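# Line up three dice on the mat by number

## Task

Place all three dice entirely on the mat so their centres form one straight line running directly outward from the spot halfway between the two arm bases; the die with the smallest number goes closest to that spot and the largest farthest. Each die must still show the number it shows now, rest flat on its face, and stay put without any robot support. Finish by opening the grippers and moving the arms away.

## Robot and tools

Robot: two arms, left_arm and right_arm, each ending in a parallel two-finger gripper. All poses share one scene frame with its origin on the table top midway between the arms: +x points out over the table, +z points up, and left_arm sits on the +y side. The names left and right are arm labels, not image sides. The goal line's start point is therefore near the origin, and the line runs along a ray away from it, typically roughly along +x.

Gripper geometry: fingers extend along the gripper's +z axis and close along its y axis. end_effector_position is between the finger pads, about 1 cm short of the fingertips. A downward grasp needs a quaternion that turns gripper +z toward scene -z. Arms usually finish a centimetre or more from the commanded pose, most often too low, and printed positions get less accurate at long reach.

Row layout (used by every moving tool): one flat list of 16 numbers covering both arms, always all 16 even if one arm is idle. Order: left_arm x, y, z, qw, qx, qy, qz, opening, then right_arm x, y, z, qw, qx, qy, qz, opening. x, y, z are an absolute target position in metres in the scene frame; the quaternion is an absolute target orientation, w first, in the scene frame. Opening is a scale from -1 (closed) to +1 (fully open, 0.094 m). To keep an arm still, resend exactly its pose from the last result before it started staying, plus the wanted opening; to keep an orientation, resend the same quaternion rather than the drifted reported one.

execute_actions: argument actions is a list with at most one item, or empty. Empty list: just reports state. An action item has rows (1 to 15 rows of 16 numbers) and optional steps (up to 15, each 1/30 s, default 15); each row drives one step and the last row repeats if rows run out. A wait item has only steps (up to 300), counted from the previous result. Optional pictures (boolean) toggles camera images. A target more than 0.6 m from the arm's last reported position along any gripper axis is refused, and a refused call sends nothing. Each step, the command is clipped to within 70 mm and 16 degrees of the measured pose, then joints follow by damped inverse kinematics, favouring position over orientation. After an action, an arm only continues to its last clipped pose, so far targets need follow-up calls.

move: target is one 16-number row as above (absolute poses); speed is the top path speed in m/s, 0.002 to 0.5, default 0.25 (rotation capped at twice that in rad/s). Both grippers travel straight lines ending together, lasting 0.5 to 10 s; longer paths are cut off at 10 s. Openings are applied at the start. Paths ignore obstacles and the other arm, grippers lag and may overshoot speed, especially near full stretch. Faster contact hits harder; aiming deeper past a contact pushes harder. The result adds a move: line with the ending (done, off_target, moving, held, fault), the limits that acted (paced = pose clipped, held = a check blocked steps, after which the arm may jump fast) and each gripper's distance from its target.

wait: seconds, 0 to 10; sends nothing new and returns a state result.

zoom_image: camera (cam_head_left, cam_head_right, cam_left_wrist, cam_right_wrist) and region [x0, y0, x1, y1] in pixels of that camera's latest 504x504 image, origin top-left, at most 504 by 504. Useful to read die faces.

finished_scene: scene = the current scene number; irreversible, and the result reports success.

Results: a state line left_arm: ... | right_arm: ... with each gripper's position and quaternion; grip_measured (opening on the command scale, possibly off by about 1 mm); Joint positions (last value is finger opening in metres); joint torques (offset, scaled, noisy); Hand target lines with the pose each arm is being driven to; HELD marks steps the clearance check blocked; pose unreachable names an arm whose command was altered; FAULT and MOTOR HOT lines. The simulation keeps running while you compose replies.

Gripping: command an opening below grip_measured to hold; about 0.03 below is firm, less is gentler. Pads give roughly 50-62 N and can spike at first contact. Objects may be tugged or nudged unexpectedly.

Avoid: dropping or knocking dice, anything leaving the table, arms striking or pressing each other, ramming the table, and holding loads for long (motors heat; at 100 °C the arm goes limp and falls). Joint ranges per arm in rad: waist -2.880 to 2.880, shoulder 0 to 3.142, elbow 0 to 3.019, wrist pitch -1.693 to 1.571, wrist yaw -1.571 to 1.571, wrist roll -2.094 to 2.094. Set dice down gently without flipping them, then release and retract before ending.

Each tool is called after ">>>" as a command line: name --argument value for each argument, lists and objects as JSON in quotes; but a table of rows of numbers goes row by row, as --pt "numbers of a row", without its own name.

## Session

>>> execute_actions --actions '[]'

Scene clock: 0.00 s of 4800.00 s.
left_arm: end_effector_position=(+0.5841, +0.2852, +0.2420) grip_measured=+1.000 end_effector_quat_wxyz=(+0.639, -0.654, +0.311, -0.259) | right_arm: end_effector_position=(+0.4171, -0.3493, +0.1119) grip_measured=+1.000 end_effector_quat_wxyz=(-0.104, +0.181, +0.899, +0.385)
Joint positions: left_arm=[-0.629  1.621  0.924  0.568 -1.178 -1.632  0.094] | right_arm=[-0.399  1.904  1.441 -1.566 -0.706 -0.188  0.094]
Joint velocities: left_arm=[-0.005  0.005  0.002 -0.012 -0.007  0.022  0.   ] | right_arm=[-0.015 -0.024 -0.017  0.002 -0.051  0.037  0.   ]
Joint torques (N m, as the arm reports them, + toward a larger angle): no reading
Motor temperatures (°C, as the motors report them): left_arm=[21 23 21 22 21 24] | right_arm=[24 24 22 23 22 24]
Hand target (left_arm): +0.590, +0.283, +0.258; +0.639, -0.655, +0.297, -0.273
Hand target (right_arm): +0.423, -0.352, +0.116; -0.096, +0.179, +0.901, +0.383

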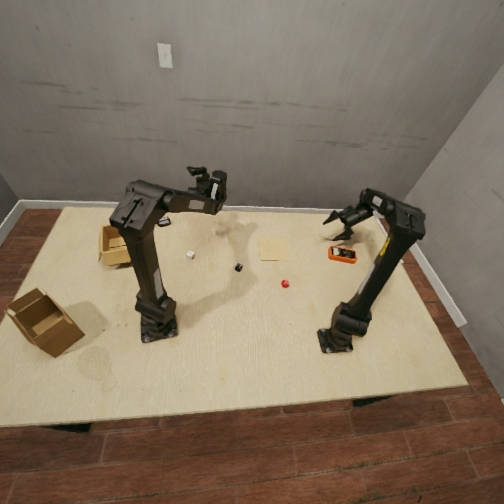

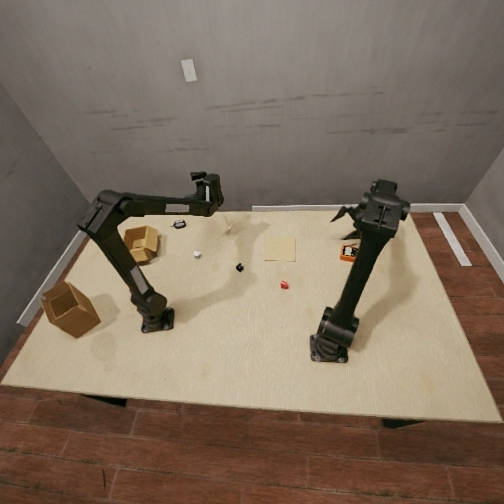

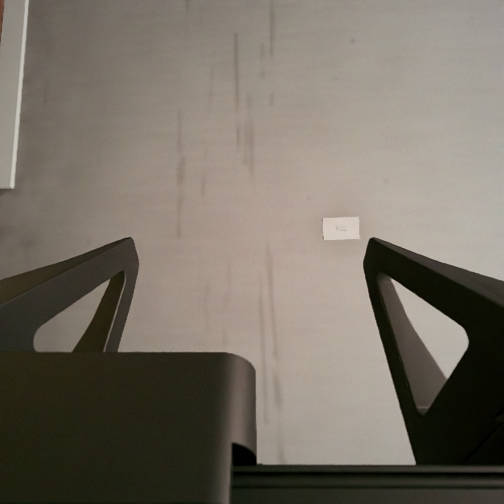

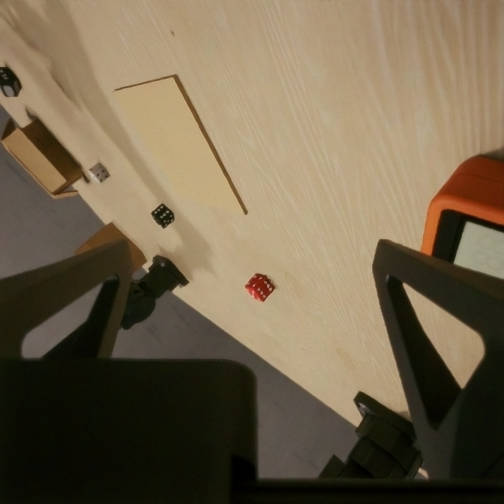

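>>> move --target '[0.3,0.22,0.22,0,0,1,0,1,0.22,-0.12,0.22,0,0,1,0,1]'

Scene clock: 11.53 s of 4800.00 s.
left_arm: end_effector_position=(+0.2857, +0.2310, +0.1967) grip_measured=+1.000 end_effector_quat_wxyz=(-0.020, -0.018, +1.000, +0.008) | right_arm: end_effector_position=(+0.2222, -0.1222, +0.2083) grip_measured=+1.000 end_effector_quat_wxyz=(-0.001, +0.001, +1.000, -0.000)
Joint positions: left_arm=[-0.684  1.146  0.985 -1.453  0.006 -0.532  0.094] | right_arm=[ 0.501  1.15   1.019 -1.443 -0.001  0.488  0.094]
Joint velocities: left_arm=[-0.015 -0.015 -0.002  0.007 -0.095  0.022  0.   ] | right_arm=[-0.015  0.005 -0.007 -0.017 -0.037 -0.007  0.   ]
Joint torques (N m, as the arm reports them, + toward a larger angle): left_arm=[-0.49 -6.98 13.97 -0.12  0.    0.05] | right_arm=[ 0.26 -8.01  9.77 -0.07  0.28  0.07]
Motor temperatures (°C, as the motors report them): left_arm=[21 24 25 22 21 24] | right_arm=[24 25 24 23 22 24]
Hand target (left_arm): +0.297, +0.221, +0.218; -0.003, -0.007, +1.000, -0.004
Hand target (right_arm): +0.222, -0.121, +0.220; +0.008, +0.004, +1.000, +0.003
Off the commanded pose (left_arm): 0.029 m, 3 deg.
Off the commanded pose (right_arm): 0.012 m, 0 deg.
After step 90, 3.07 s passed at rest.
move: off_target (left_arm, right_arm)

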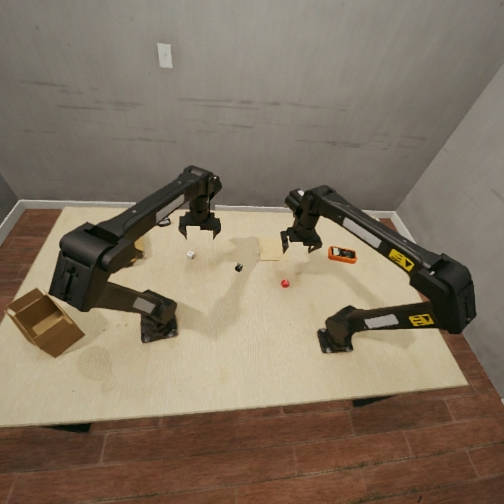

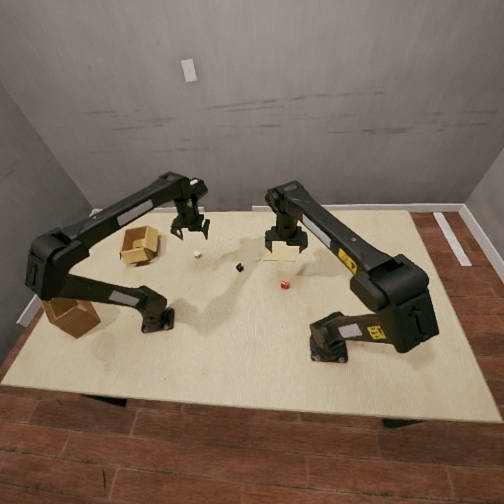

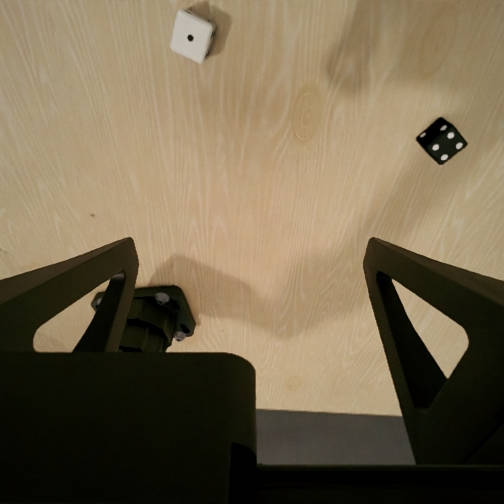

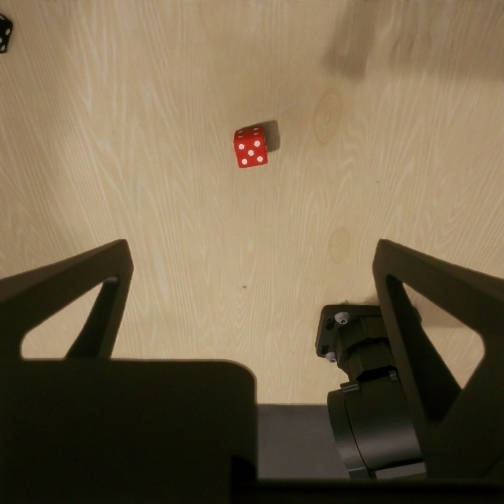

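>>> move --target '[0.37,0.277,0.09,0,0,1,0,1,0.21,-0.122,0.08,0,0,1,0,1]'

Scene clock: 29.67 s of 4800.00 s.
left_arm: end_effector_position=(+0.3637, +0.2758, +0.0870) grip_measured=+1.000 end_effector_quat_wxyz=(-0.013, -0.004, +1.000, +0.003) | right_arm: end_effector_position=(+0.2065, -0.1272, +0.0796) grip_measured=+1.000 end_effector_quat_wxyz=(-0.007, +0.001, +1.000, -0.004)
Joint positions: left_arm=[-0.466  1.389  0.891 -1.099  0.001 -0.285  0.094] | right_arm=[ 0.511  1.234  0.729 -1.082 -0.001  0.497  0.094]
Joint velocities: left_arm=[ 0.005 -0.005 -0.012 -0.012  0.037  0.022  0.   ] | right_arm=[ 0.005  0.015 -0.002 -0.007 -0.037 -0.007  0.   ]
Joint torques (N m, as the arm reports them, + toward a larger angle): left_arm=[  0.38 -10.25   8.29   1.09  -0.19   0.05] | right_arm=[ 0.52 -6.49  8.15  1.3   0.15  0.13]
Motor temperatures (°C, as the motors report them): left_arm=[21 24 29 22 21 24] | right_arm=[24 25 26 23 22 24]
Hand target (left_arm): +0.369, +0.276, +0.091; +0.001, +0.000, +1.000, -0.001
Hand target (right_arm): +0.211, -0.121, +0.080; +0.000, +0.000, +1.000, +0.000
Off the commanded pose (left_arm): 0.007 m, 2 deg.
Off the commanded pose (right_arm): 0.006 m, 1 deg.
After step 90, 14.00 s passed at rest.
move: done

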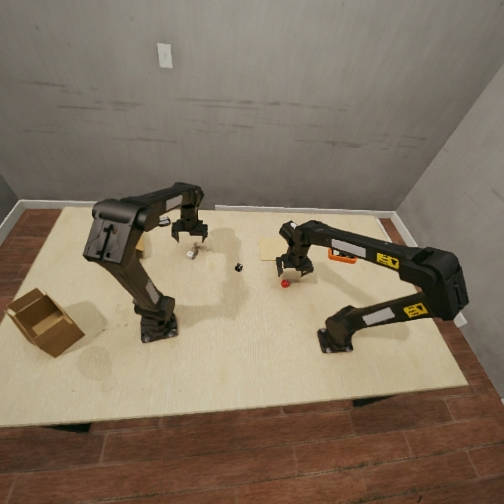

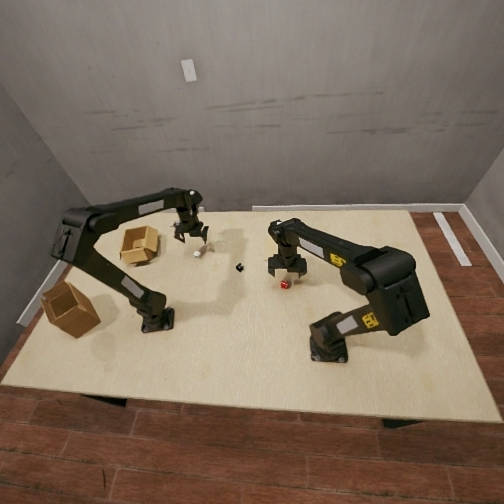

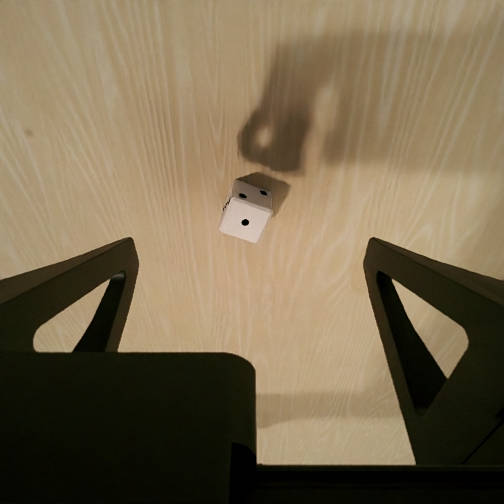

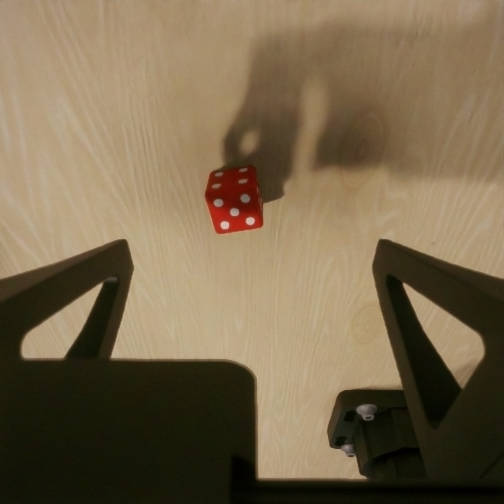

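>>> move --target '[0.356,0.279,0.022,0,0.156,0.988,0,0.4,0.2,-0.115,0.02,0,-0.07,0.9975,0,0.4]' --speed 0.1

Scene clock: 41.23 s of 4800.00 s.
left_arm: end_effector_position=(+0.3521, +0.2791, +0.0239) grip_measured=+0.402 end_effector_quat_wxyz=(-0.006, +0.151, +0.989, +0.000) | right_arm: end_effector_position=(+0.2004, -0.1179, +0.0250) grip_measured=+0.402 end_effector_quat_wxyz=(+0.001, -0.061, +0.998, +0.001)
Joint positions: left_arm=[-0.466  1.459  0.764 -0.888  0.001  0.026  0.066] | right_arm=[ 0.549  1.324  0.633 -0.877 -0.001  0.412  0.066]
Joint velocities: left_arm=[-0.005 -0.005 -0.002  0.002 -0.022  0.051 -0.   ] | right_arm=[-0.015  0.005 -0.017 -0.007  0.037 -0.051  0.001]
Joint torques (N m, as the arm reports them, + toward a larger angle): left_arm=[ 0.81 -9.99  6.94  1.07 -0.19  0.12] | right_arm=[ 0.75 -6.07  6.74  1.3   0.15 -0.04]
Motor temperatures (°C, as the motors report them): left_arm=[21 24 27 22 21 24] | right_arm=[24 25 26 23 22 24]
Hand target (left_arm): +0.356, +0.279, +0.023; +0.000, +0.156, +0.988, +0.000
Hand target (right_arm): +0.201, -0.115, +0.020; +0.000, -0.070, +0.998, +0.000
Off the commanded pose (left_arm): 0.004 m, 1 deg.
Off the commanded pose (right_arm): 0.006 m, 1 deg.
After step 90, 6.57 s passed at rest.
move: done

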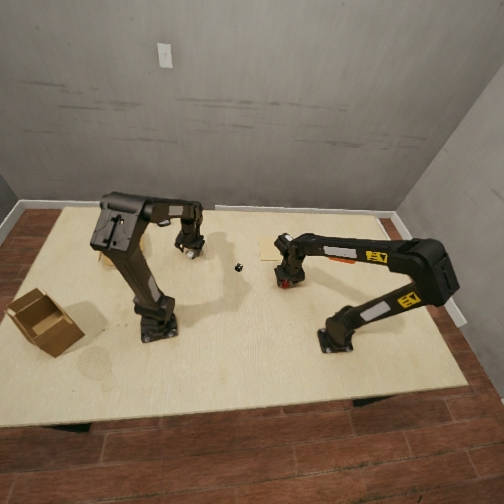

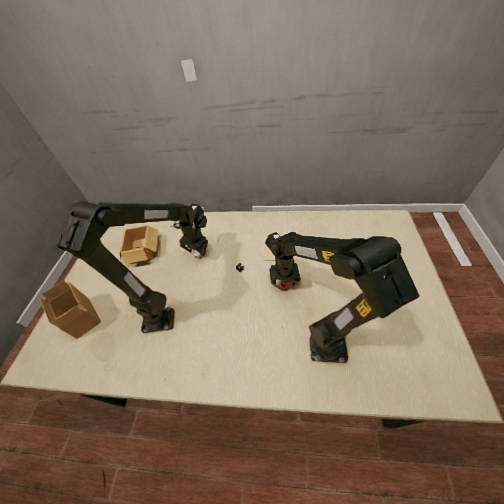

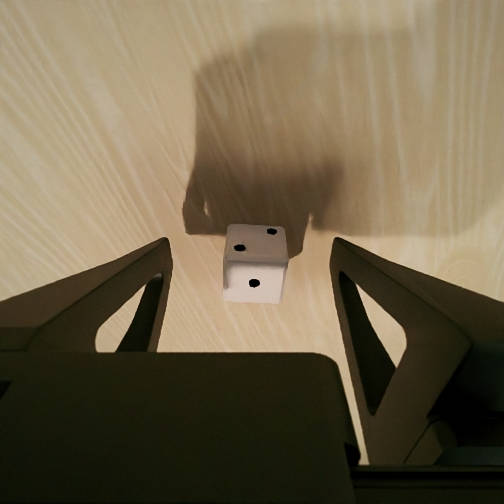

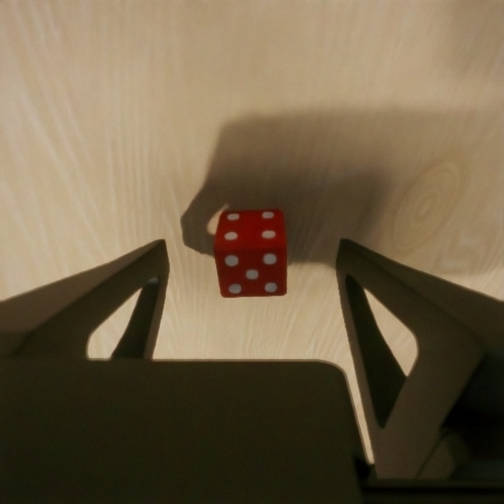

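>>> move --target '[0.344,0.281,0.012,0,0.156,0.988,0,0.4,0.191,-0.116,0.009,0,-0.07,0.9975,0,0.4]' --speed 0.05

>>> move --target '[0.344,0.281,0.012,0,0.156,0.988,0,-0.6,0.191,-0.116,0.009,0,-0.07,0.9975,0,-0.6]'

Scene clock: 46.13 s of 4800.00 s.
left_arm: end_effector_position=(+0.3401, +0.2824, +0.0115) grip_measured=+0.402 end_effector_quat_wxyz=(-0.010, +0.152, +0.988, +0.001) | right_arm: end_effector_position=(+0.1912, -0.1189, +0.0144) grip_measured=+0.402 end_effector_quat_wxyz=(+0.002, -0.068, +0.998, +0.001)
Joint positions: left_arm=[-0.466  1.459  0.721 -0.851  0.001  0.028  0.066] | right_arm=[ 0.563  1.325  0.597 -0.839 -0.001  0.411  0.066]
Joint velocities: left_arm=[-0.015 -0.024 -0.012  0.007 -0.037 -0.007 -0.001] | right_arm=[-0.015 -0.005 -0.002 -0.012 -0.037 -0.007 -0.   ]
Joint torques (N m, as the arm reports them, + toward a larger angle): left_arm=[ 0.1  -9.13  6.65  1.22 -0.2   0.03] | right_arm=[ 0.48 -5.91  6.35  1.33  0.18  0.1 ]
Motor temperatures (°C, as the motors report them): left_arm=[21 24 26 22 21 24] | right_arm=[24 25 25 23 22 24]
Hand target (left_arm): +0.344, +0.281, +0.012; +0.000, +0.156, +0.988, +0.000
Hand target (right_arm): +0.191, -0.116, +0.009; +0.000, -0.070, +0.998, +0.000
Off the commanded pose (left_arm): 0.004 m, 1 deg.
Off the commanded pose (right_arm): 0.006 m, 0 deg.
After step 90, 1.17 s passed at rest.
move: done

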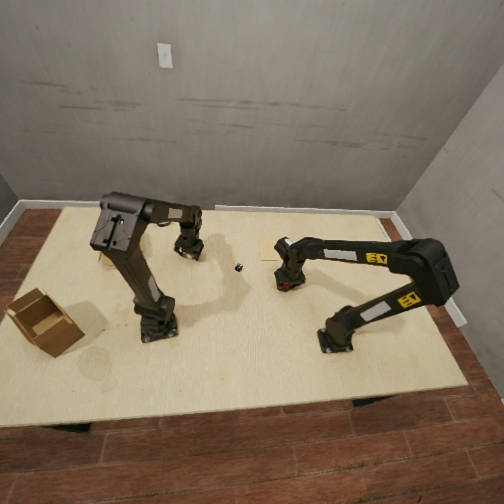

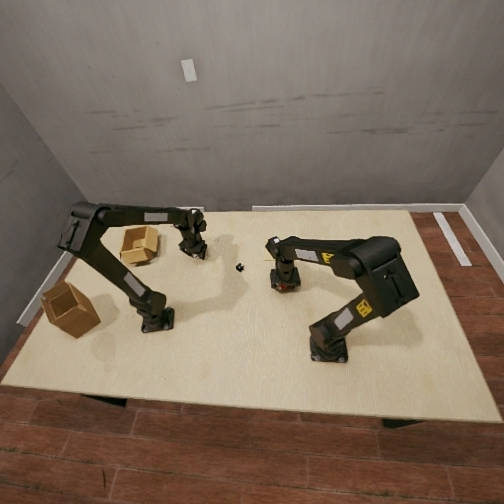

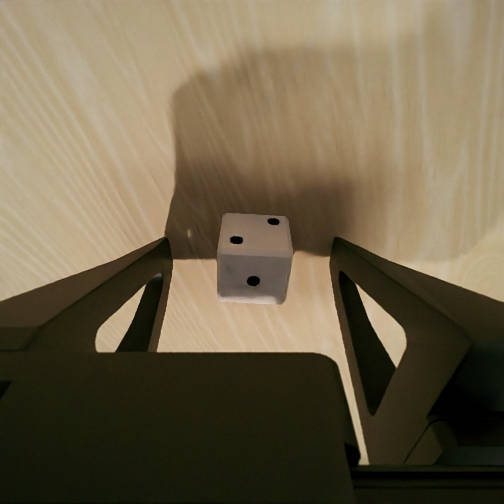

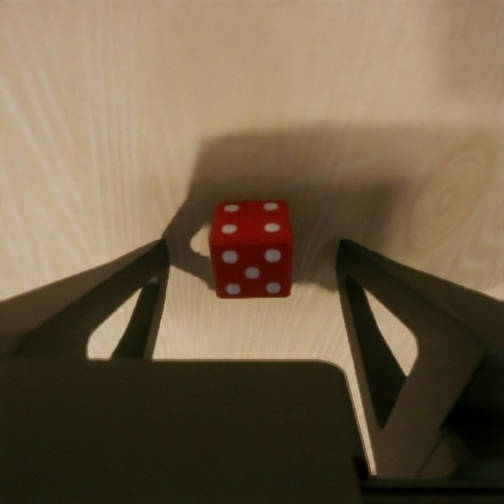

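Scene clock: 46.83 s of 4800.00 s.
left_arm: end_effector_position=(+0.3401, +0.2824, +0.0115) grip_measured=-0.495 end_effector_quat_wxyz=(-0.010, +0.152, +0.988, +0.001) | right_arm: end_effector_position=(+0.1912, -0.1189, +0.0144) grip_measured=-0.494 end_effector_quat_wxyz=(+0.002, -0.068, +0.998, +0.001)
Joint positions: left_arm=[-0.466  1.459  0.721 -0.851  0.001  0.028  0.024] | right_arm=[ 0.563  1.325  0.597 -0.839 -0.001  0.411  0.024]
Joint velocities: left_arm=[-0.015 -0.005 -0.002  0.012 -0.022  0.037 -0.   ] | right_arm=[ 0.005 -0.015 -0.022 -0.002 -0.022 -0.051 -0.   ]
Joint torques (N m, as the arm reports them, + toward a larger angle): left_arm=[  0.5  -10.03   6.51   1.26  -0.19   0.01] | right_arm=[ 1.09 -6.09  6.43  1.37  0.15  0.1 ]
Motor temperatures (°C, as the motors report them): left_arm=[21 24 26 22 21 24] | right_arm=[24 25 25 23 22 24]
Hand target (left_arm): +0.344, +0.281, +0.012; -0.000, +0.156, +0.988, +0.000
Hand target (right_arm): +0.191, -0.116, +0.009; +0.000, -0.070, +0.998, +0.000
Off the commanded pose (left_arm): 0.004 m, 1 deg.
Off the commanded pose (right_arm): 0.006 m, 0 deg.
move: done

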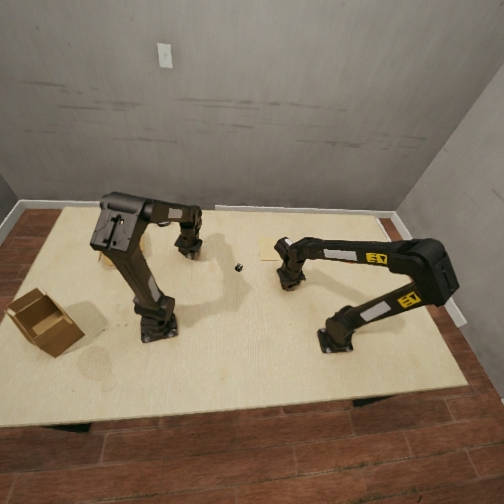

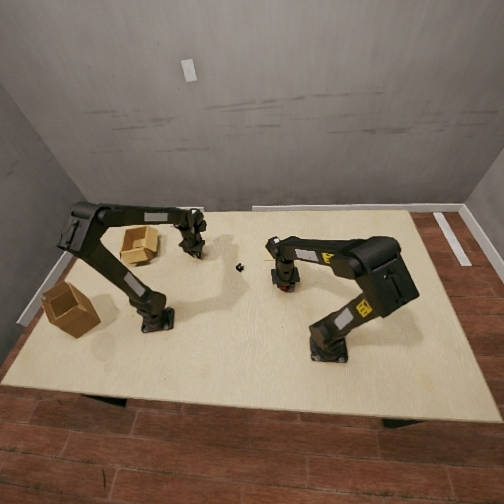

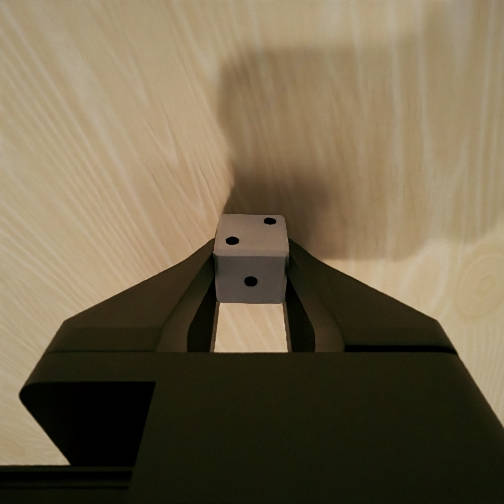

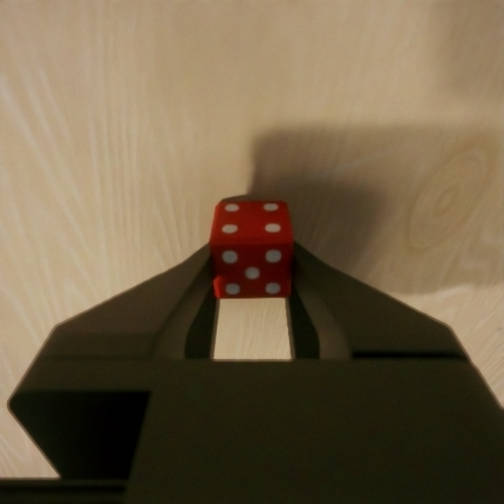

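>>> move --target '[0.344,0.281,0.08,0,0.156,0.988,0,-0.55,0.2,-0.116,0.08,0,0,1,0,-0.55]'

>>> move --target '[0.344,0.281,0.08,0,0,1,0,-0.55,0.44,-0.06,0.17,0,0,1,0,-0.55]'

Scene clock: 52.23 s of 4800.00 s.
left_arm: end_effector_position=(+0.3293, +0.2855, +0.0655) grip_measured=-0.495 end_effector_quat_wxyz=(-0.014, +0.152, +0.988, +0.001) | right_arm: end_effector_position=(+0.1896, -0.1198, +0.0689) grip_measured=-0.494 end_effector_quat_wxyz=(-0.008, -0.009, +1.000, -0.005)
Joint positions: left_arm=[-0.466  1.329  0.768 -1.037  0.001  0.028  0.024] | right_arm=[ 0.563  1.222  0.686 -1.054 -0.001  0.53   0.024]
Joint velocities: left_arm=[-0.005 -0.005  0.012 -0.007  0.081  0.007 -0.   ] | right_arm=[-0.034  0.015 -0.007 -0.017 -0.066  0.022 -0.   ]
Joint torques (N m, as the arm reports them, + toward a larger angle): left_arm=[ 0.39 -7.74 11.3   0.05 -0.24  0.  ] | right_arm=[-0.62 -5.96  9.61 -0.26  0.2   0.12]
Motor temperatures (°C, as the motors report them): left_arm=[21 24 26 22 21 24] | right_arm=[24 25 25 23 22 24]
Hand target (left_arm): +0.344, +0.281, +0.079; +0.000, +0.156, +0.988, +0.000
Hand target (right_arm): +0.199, -0.116, +0.080; +0.000, -0.000, +1.000, +0.000
Off the commanded pose (left_arm): 0.021 m, 2 deg.
Off the commanded pose (right_arm): 0.016 m, 1 deg.
After step 90, 1.50 s passed at rest.
move: off_target (left_arm, right_arm)

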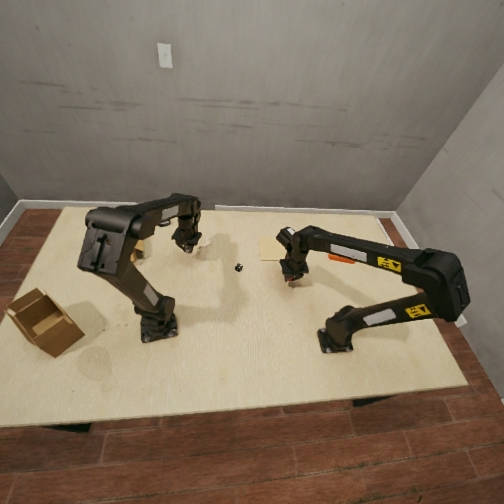

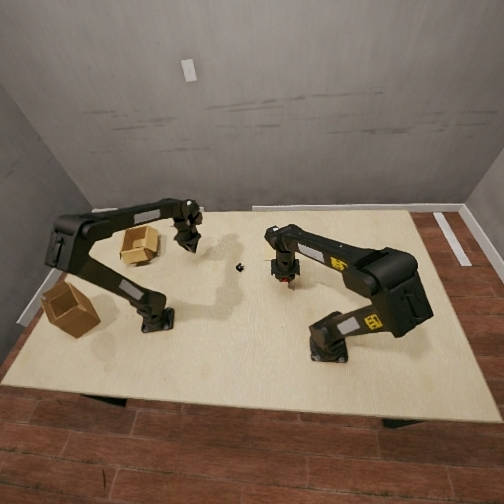

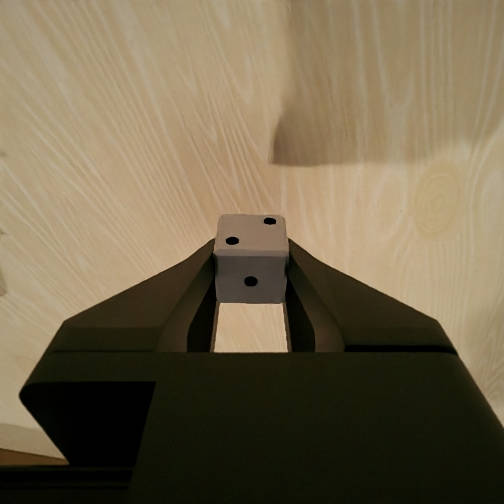

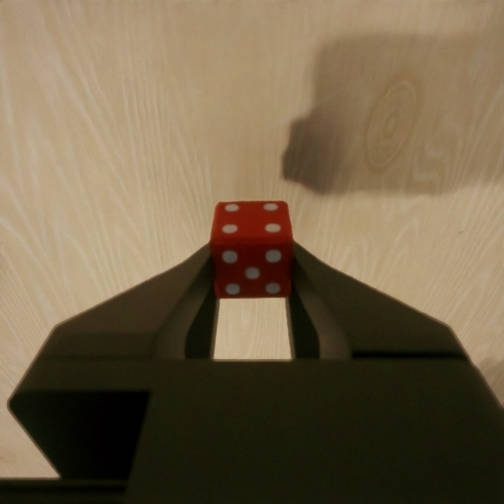

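Scene clock: 53.83 s of 4800.00 s.
left_arm: end_effector_position=(+0.3292, +0.2855, +0.0655) grip_measured=-0.494 end_effector_quat_wxyz=(-0.014, +0.006, +1.000, +0.003) | right_arm: end_effector_position=(+0.4269, -0.0617, +0.1689) grip_measured=-0.494 end_effector_quat_wxyz=(-0.002, +0.001, +1.000, -0.000)
Joint positions: left_arm=[-0.466  1.329  0.768 -1.038  0.001 -0.265  0.024] | right_arm=[ 0.42   1.721  1.51  -1.364 -0.001  0.406  0.024]
Joint velocities: left_arm=[-0.005 -0.005  0.002 -0.022 -0.007  0.037 -0.001] | right_arm=[-0.005  0.005  0.002 -0.022 -0.037 -0.007 -0.001]
Joint torques (N m, as the arm reports them, + toward a larger angle): left_arm=[ 0.53 -8.86 11.27  0.07 -0.23 -0.15] | right_arm=[ -0.6  -12.69  11.28  -0.52   0.21  -0.06]
Motor temperatures (°C, as the motors report them): left_arm=[21 24 26 22 21 24] | right_arm=[24 25 26 23 22 24]
Hand target (left_arm): +0.344, +0.281, +0.080; +0.000, +0.000, +1.000, -0.000
Hand target (right_arm): +0.438, -0.061, +0.172; -0.000, +0.000, +1.000, -0.001
Off the commanded pose (left_arm): 0.021 m, 2 deg.
Off the commanded pose (right_arm): 0.013 m, 0 deg.
move: off_target (left_arm, right_arm)

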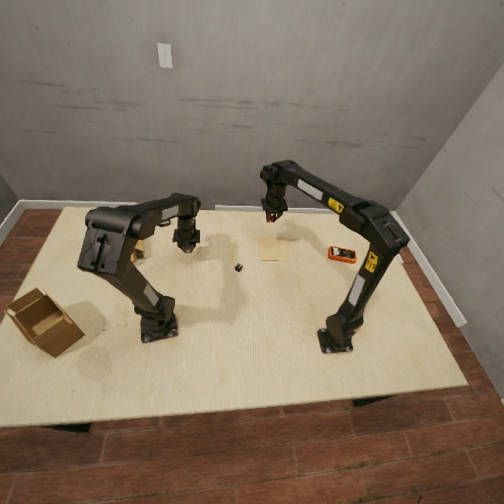

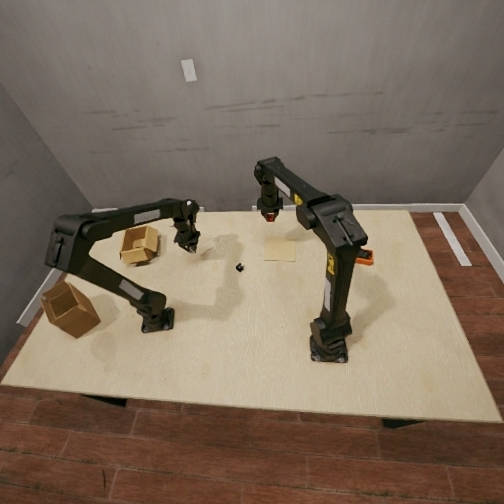

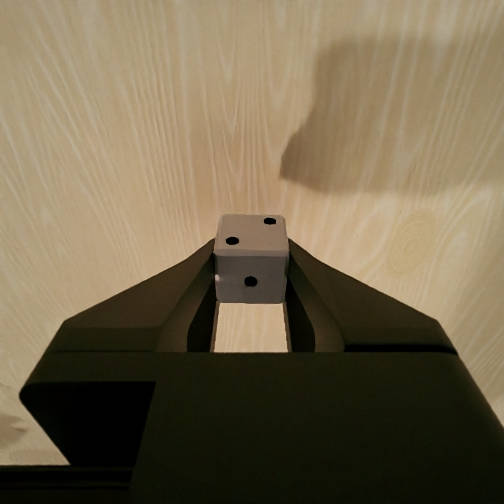

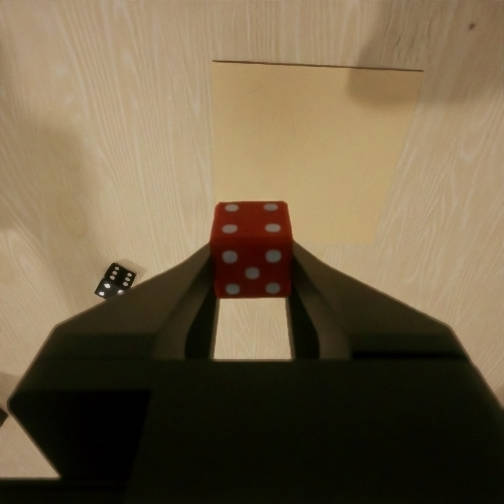

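>>> move --target '[0.344,0.281,0.08,0,0,1,0,-0.55,0.43,-0.123,0.04,0,0,1,0,-0.55]'

>>> move --target '[0.344,0.281,0.08,0,0,1,0,-0.55,0.43,-0.126,0.013,0,0,1,0,-0.55]' --speed 0.04

Scene clock: 65.73 s of 4800.00 s.
left_arm: end_effector_position=(+0.3289, +0.2856, +0.0655) grip_measured=-0.494 end_effector_quat_wxyz=(-0.014, +0.005, +1.000, +0.003) | right_arm: end_effector_position=(+0.4247, -0.1234, +0.0426) grip_measured=-0.494 end_effector_quat_wxyz=(-0.007, +0.004, +1.000, -0.002)
Joint positions: left_arm=[-0.466  1.329  0.768 -1.039  0.001 -0.268  0.024] | right_arm=[ 0.307  1.792  1.251 -1.044 -0.001  0.299  0.024]
Joint velocities: left_arm=[-0.005 -0.015 -0.002  0.002  0.007 -0.007  0.001] | right_arm=[-0.005  0.005 -0.012  0.007 -0.11   0.081  0.   ]
Joint torques (N m, as the arm reports them, + toward a larger angle): left_arm=[ 0.1  -9.01 11.4   0.04 -0.23 -0.18] | right_arm=[ -0.59 -13.71   7.78   1.11   0.19  -0.07]
Motor temperatures (°C, as the motors report them): left_arm=[21 24 27 22 21 24] | right_arm=[24 26 27 23 22 24]
Hand target (left_arm): +0.344, +0.281, +0.080; +0.000, +0.000, +1.000, -0.000
Hand target (right_arm): +0.431, -0.123, +0.040; -0.001, -0.000, +1.000, -0.001
Off the commanded pose (left_arm): 0.021 m, 2 deg.
Off the commanded pose (right_arm): 0.006 m, 1 deg.
After step 90, 7.83 s passed at rest.
move: off_target (left_arm)

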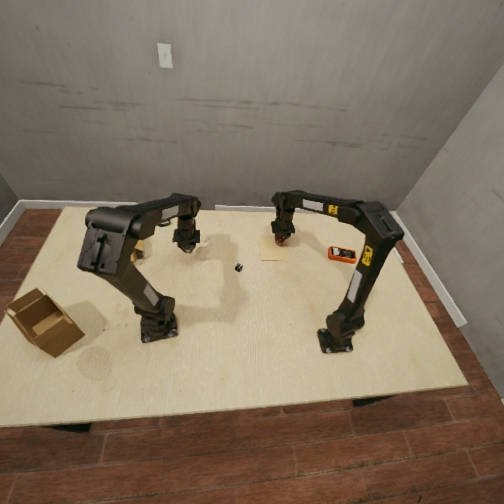

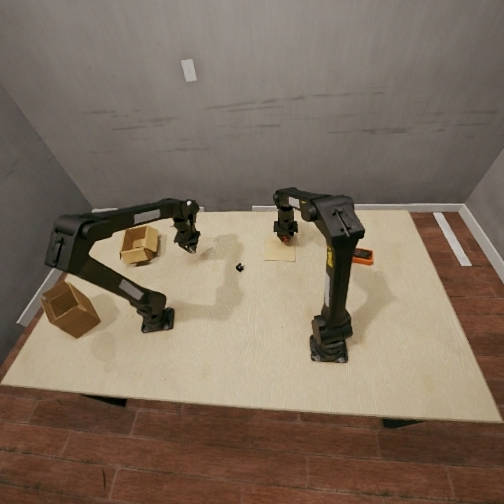

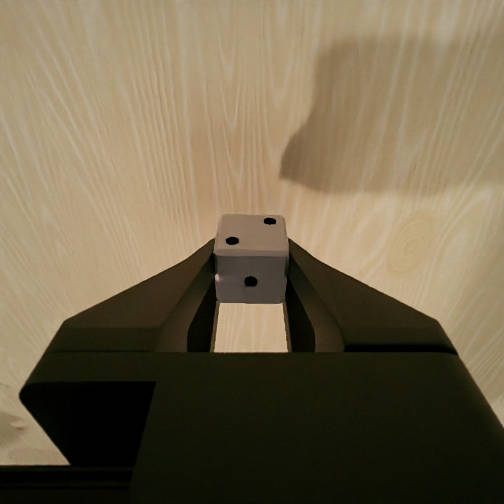

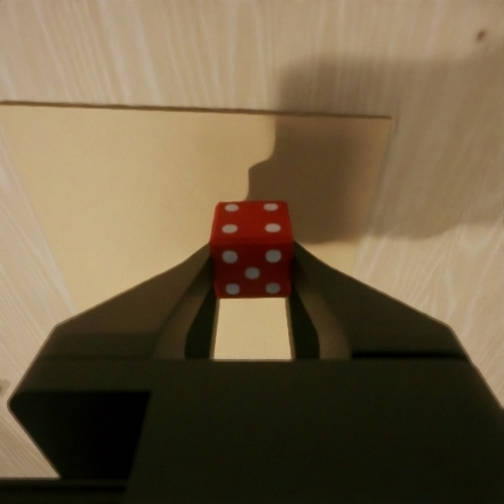

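Scene clock: 66.87 s of 4800.00 s.
left_arm: end_effector_position=(+0.3289, +0.2856, +0.0655) grip_measured=-0.494 end_effector_quat_wxyz=(-0.014, +0.005, +1.000, +0.003) | right_arm: end_effector_position=(+0.4273, -0.1226, +0.0249) grip_measured=-0.494 end_effector_quat_wxyz=(+0.003, +0.000, +1.000, +0.001)
Joint positions: left_arm=[-0.466  1.329  0.768 -1.039  0.001 -0.268  0.024] | right_arm=[ 0.307  1.811  1.224 -0.977 -0.001  0.292  0.024]
Joint velocities: left_arm=[ 0.005 -0.005 -0.022  0.002 -0.095 -0.022 -0.   ] | right_arm=[-0.005 -0.005  0.002  0.012  0.007 -0.007  0.   ]
Joint torques (N m, as the arm reports them, + toward a larger angle): left_arm=[ 0.78 -8.62 11.39  0.01 -0.2  -0.15] | right_arm=[ -0.65 -12.23   7.23   1.38   0.15  -0.05]
Motor temperatures (°C, as the motors report them): left_arm=[21 24 27 22 21 24] | right_arm=[24 26 27 23 22 24]
Hand target (left_arm): +0.344, +0.281, +0.080; +0.000, +0.000, +1.000, -0.000
Hand target (right_arm): +0.430, -0.126, +0.013; -0.000, +0.000, +1.000, -0.000
Off the commanded pose (left_arm): 0.021 m, 2 deg.
Off the commanded pose (right_arm): 0.013 m, 0 deg.
move: off_target (left_arm, right_arm)

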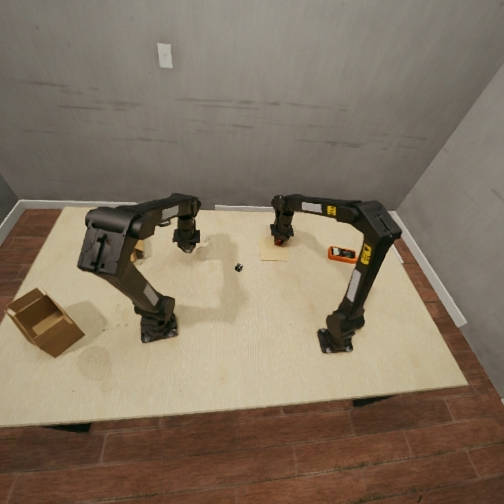

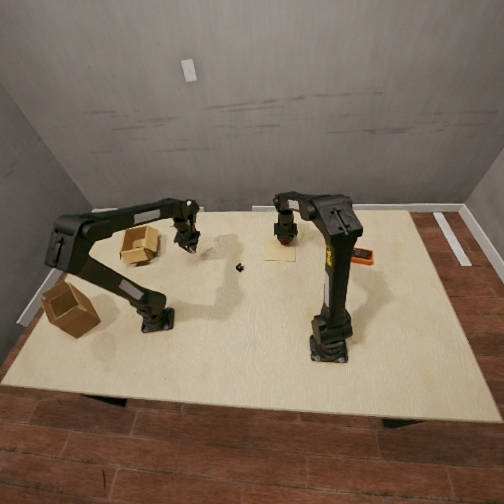

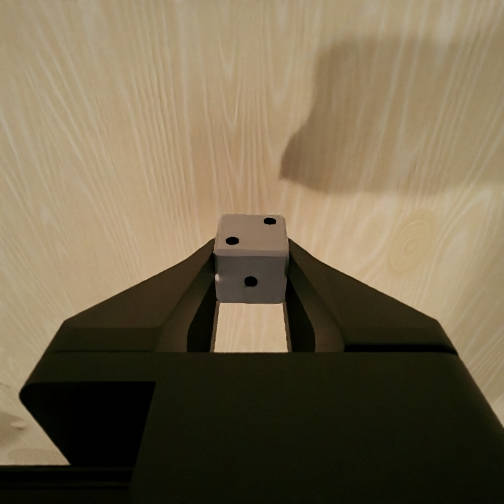

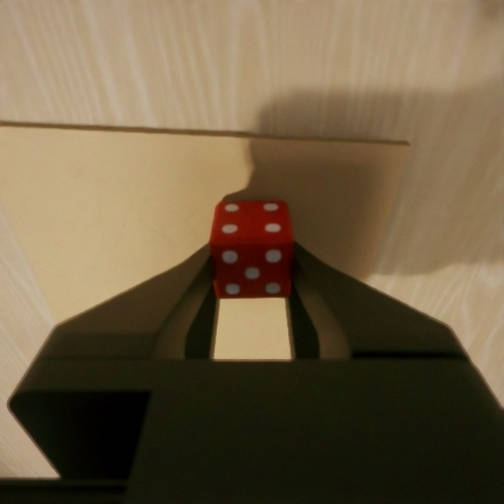

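>>> move --target '[0.344,0.281,0.08,0,0,1,0,-0.55,0.43,-0.126,0.013,0,0,1,0,0.3]'

>>> move --target '[0.35,0.15,0.09,0,0,1,0,-0.55,0.43,-0.126,0.1,0,0,1,0,0.3]'

>>> move --target '[0.352,-0.094,0.065,0,0,1,0,-0.55,0.3,-0.38,0.12,0,0,1,0,0.3]'

Scene clock: 75.27 s of 4800.00 s.
left_arm: end_effector_position=(+0.3289, +0.2856, +0.0655) grip_measured=-0.494 end_effector_quat_wxyz=(-0.014, +0.005, +1.000, +0.003) | right_arm: end_effector_position=(+0.4273, -0.1226, +0.0249) grip_measured=+0.298 end_effector_quat_wxyz=(+0.003, -0.000, +1.000, +0.001)
Joint positions: left_arm=[-0.466  1.329  0.768 -1.039  0.001 -0.268  0.024] | right_arm=[ 0.307  1.811  1.224 -0.977 -0.001  0.291  0.061]
Joint velocities: left_arm=[-0.005 -0.015 -0.002  0.002  0.022  0.051 -0.   ] | right_arm=[-0.005 -0.005  0.002 -0.002  0.022 -0.066  0.   ]
Joint torques (N m, as the arm reports them, + toward a larger angle): left_arm=[ 0.67 -8.45 11.31 -0.02 -0.23 -0.14] | right_arm=[ -0.77 -12.41   7.13   1.34   0.16  -0.01]
Motor temperatures (°C, as the motors report them): left_arm=[21 24 28 22 21 24] | right_arm=[24 26 26 23 22 24]
Hand target (left_arm): +0.344, +0.281, +0.080; +0.000, +0.000, +1.000, -0.000
Hand target (right_arm): +0.430, -0.126, +0.013; -0.000, -0.000, +1.000, -0.000
Off the commanded pose (left_arm): 0.021 m, 2 deg.
Off the commanded pose (right_arm): 0.013 m, 0 deg.
After step 90, 4.70 s passed at rest.
move: off_target (left_arm, right_arm)

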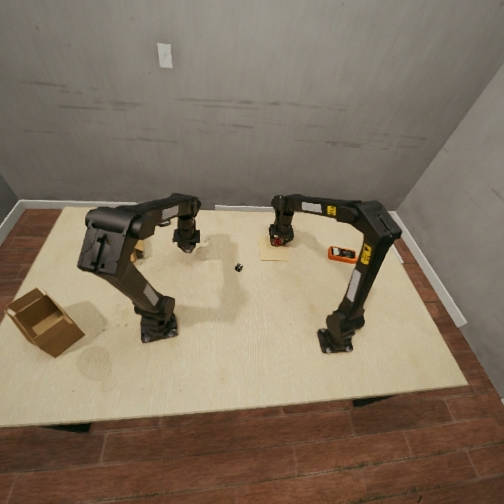

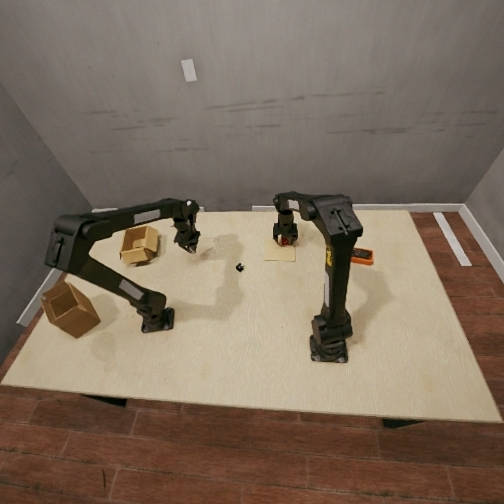

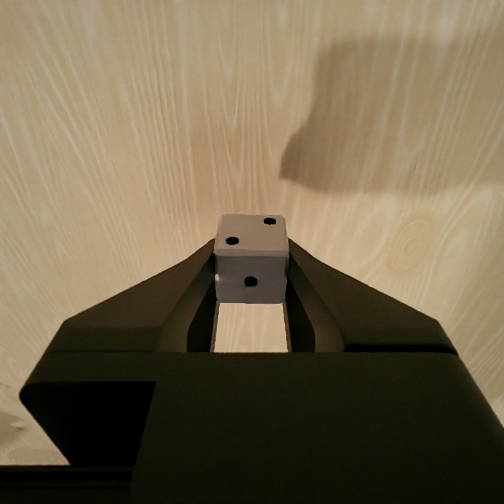

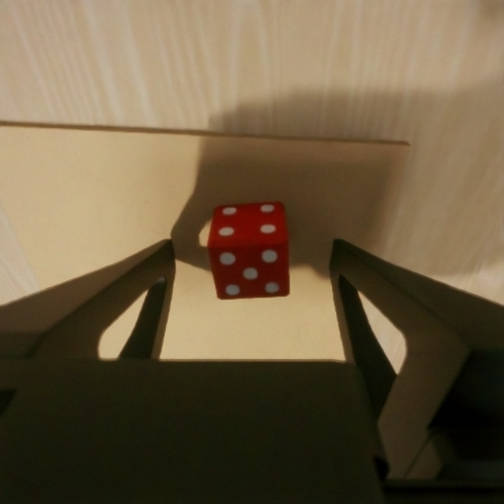

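Scene clock: 76.40 s of 4800.00 s.
left_arm: end_effector_position=(+0.3368, +0.1598, +0.0775) grip_measured=-0.494 end_effector_quat_wxyz=(-0.013, +0.007, +1.000, +0.006) | right_arm: end_effector_position=(+0.4172, -0.1256, +0.0846) grip_measured=+0.298 end_effector_quat_wxyz=(-0.013, -0.000, +1.000, -0.004)
Joint positions: left_arm=[-0.787  1.469  0.946 -1.076  0.005 -0.584  0.024] | right_arm=[ 0.307  1.729  1.287 -1.156 -0.001  0.291  0.061]
Joint velocities: left_arm=[-0.015 -0.005  0.012 -0.007 -0.022 -0.037 -0.   ] | right_arm=[ 0.015 -0.024 -0.007 -0.017 -0.022 -0.066  0.   ]
Joint torques (N m, as the arm reports them, + toward a larger angle): left_arm=[  0.71 -10.49  11.61   0.01  -0.39  -0.17] | right_arm=[ -0.34 -14.17  10.34  -0.36   0.15  -0.04]
Motor temperatures (°C, as the motors report them): left_arm=[21 24 28 22 21 24] | right_arm=[24 26 27 23 22 24]
Hand target (left_arm): +0.350, +0.152, +0.091; -0.001, +0.000, +1.000, +0.001
Hand target (right_arm): +0.429, -0.126, +0.100; +0.000, -0.000, +1.000, -0.000
Off the commanded pose (left_arm): 0.021 m, 2 deg.
Off the commanded pose (right_arm): 0.020 m, 2 deg.
move: off_target (left_arm, right_arm)

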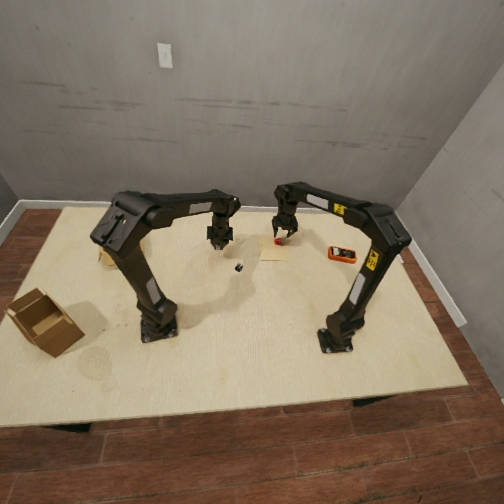

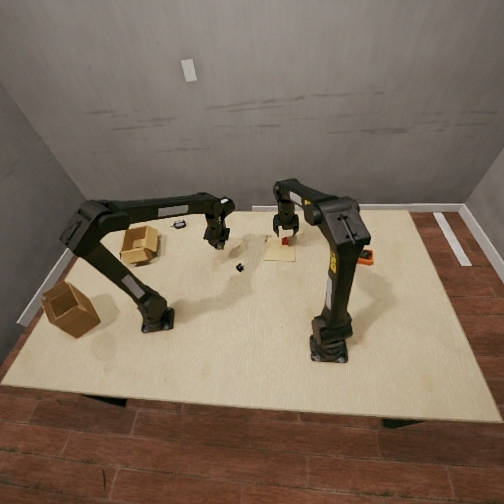

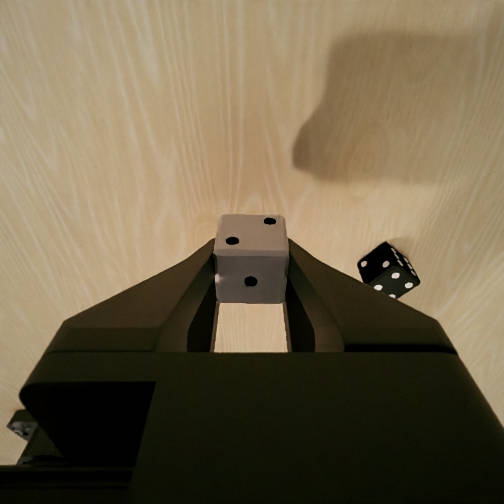

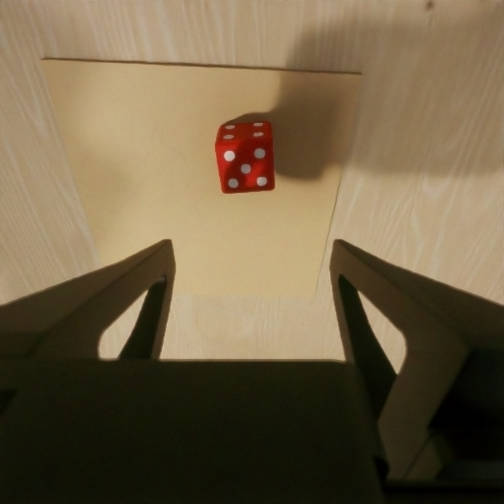

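Scene clock: 78.13 s of 4800.00 s.
left_arm: end_effector_position=(+0.3424, -0.0778, +0.0483) grip_measured=-0.494 end_effector_quat_wxyz=(-0.014, +0.005, +1.000, +0.016) | right_arm: end_effector_position=(+0.3007, -0.3840, +0.1141) grip_measured=+0.298 end_effector_quat_wxyz=(-0.004, +0.009, +1.000, -0.004)
Joint positions: left_arm=[-1.147  1.924  1.467 -1.157  0.005 -0.947  0.024] | right_arm=[-0.306  1.394  0.976 -1.157  0.009 -0.304  0.061]
Joint velocities: left_arm=[ 0.005 -0.034  0.007  0.002 -0.051  0.022 -0.001] | right_arm=[ 0.015  0.005 -0.002  0.012 -0.066  0.007 -0.001]
Joint torques (N m, as the arm reports them, + toward a larger angle): left_arm=[  0.49 -18.72  12.2   -0.17  -0.44  -0.14] | right_arm=[ 0.47 -9.41  7.6  -0.23 -0.03 -0.04]
Motor temperatures (°C, as the motors report them): left_arm=[21 24 28 22 21 24] | right_arm=[24 26 26 23 22 24]
Hand target (left_arm): +0.353, -0.092, +0.067; -0.001, +0.000, +1.000, +0.001
Hand target (right_arm): +0.298, -0.380, +0.119; -0.005, +0.000, +1.000, -0.002
Off the commanded pose (left_arm): 0.025 m, 3 deg.
Off the commanded pose (right_arm): 0.007 m, 1 deg.
move: off_target (left_arm)

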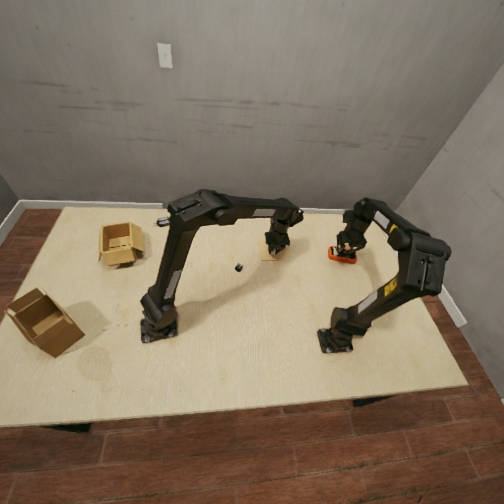

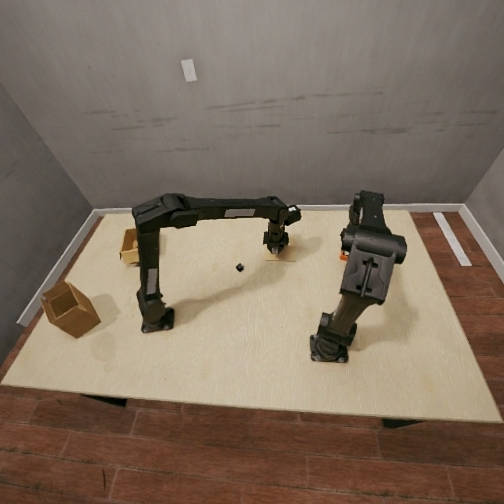

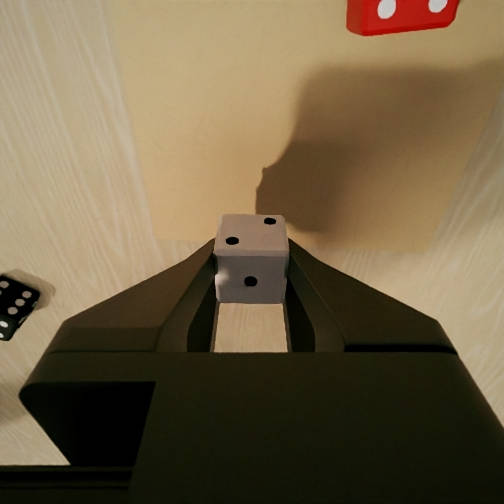

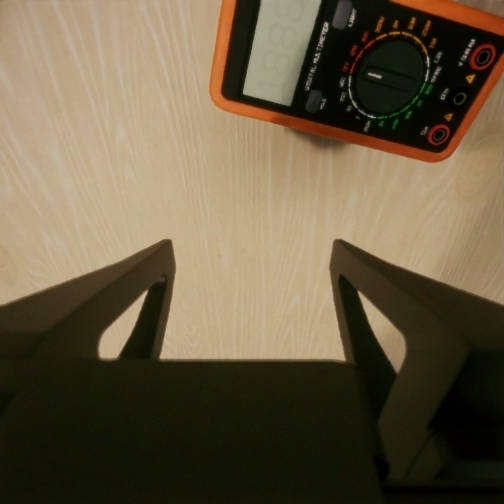

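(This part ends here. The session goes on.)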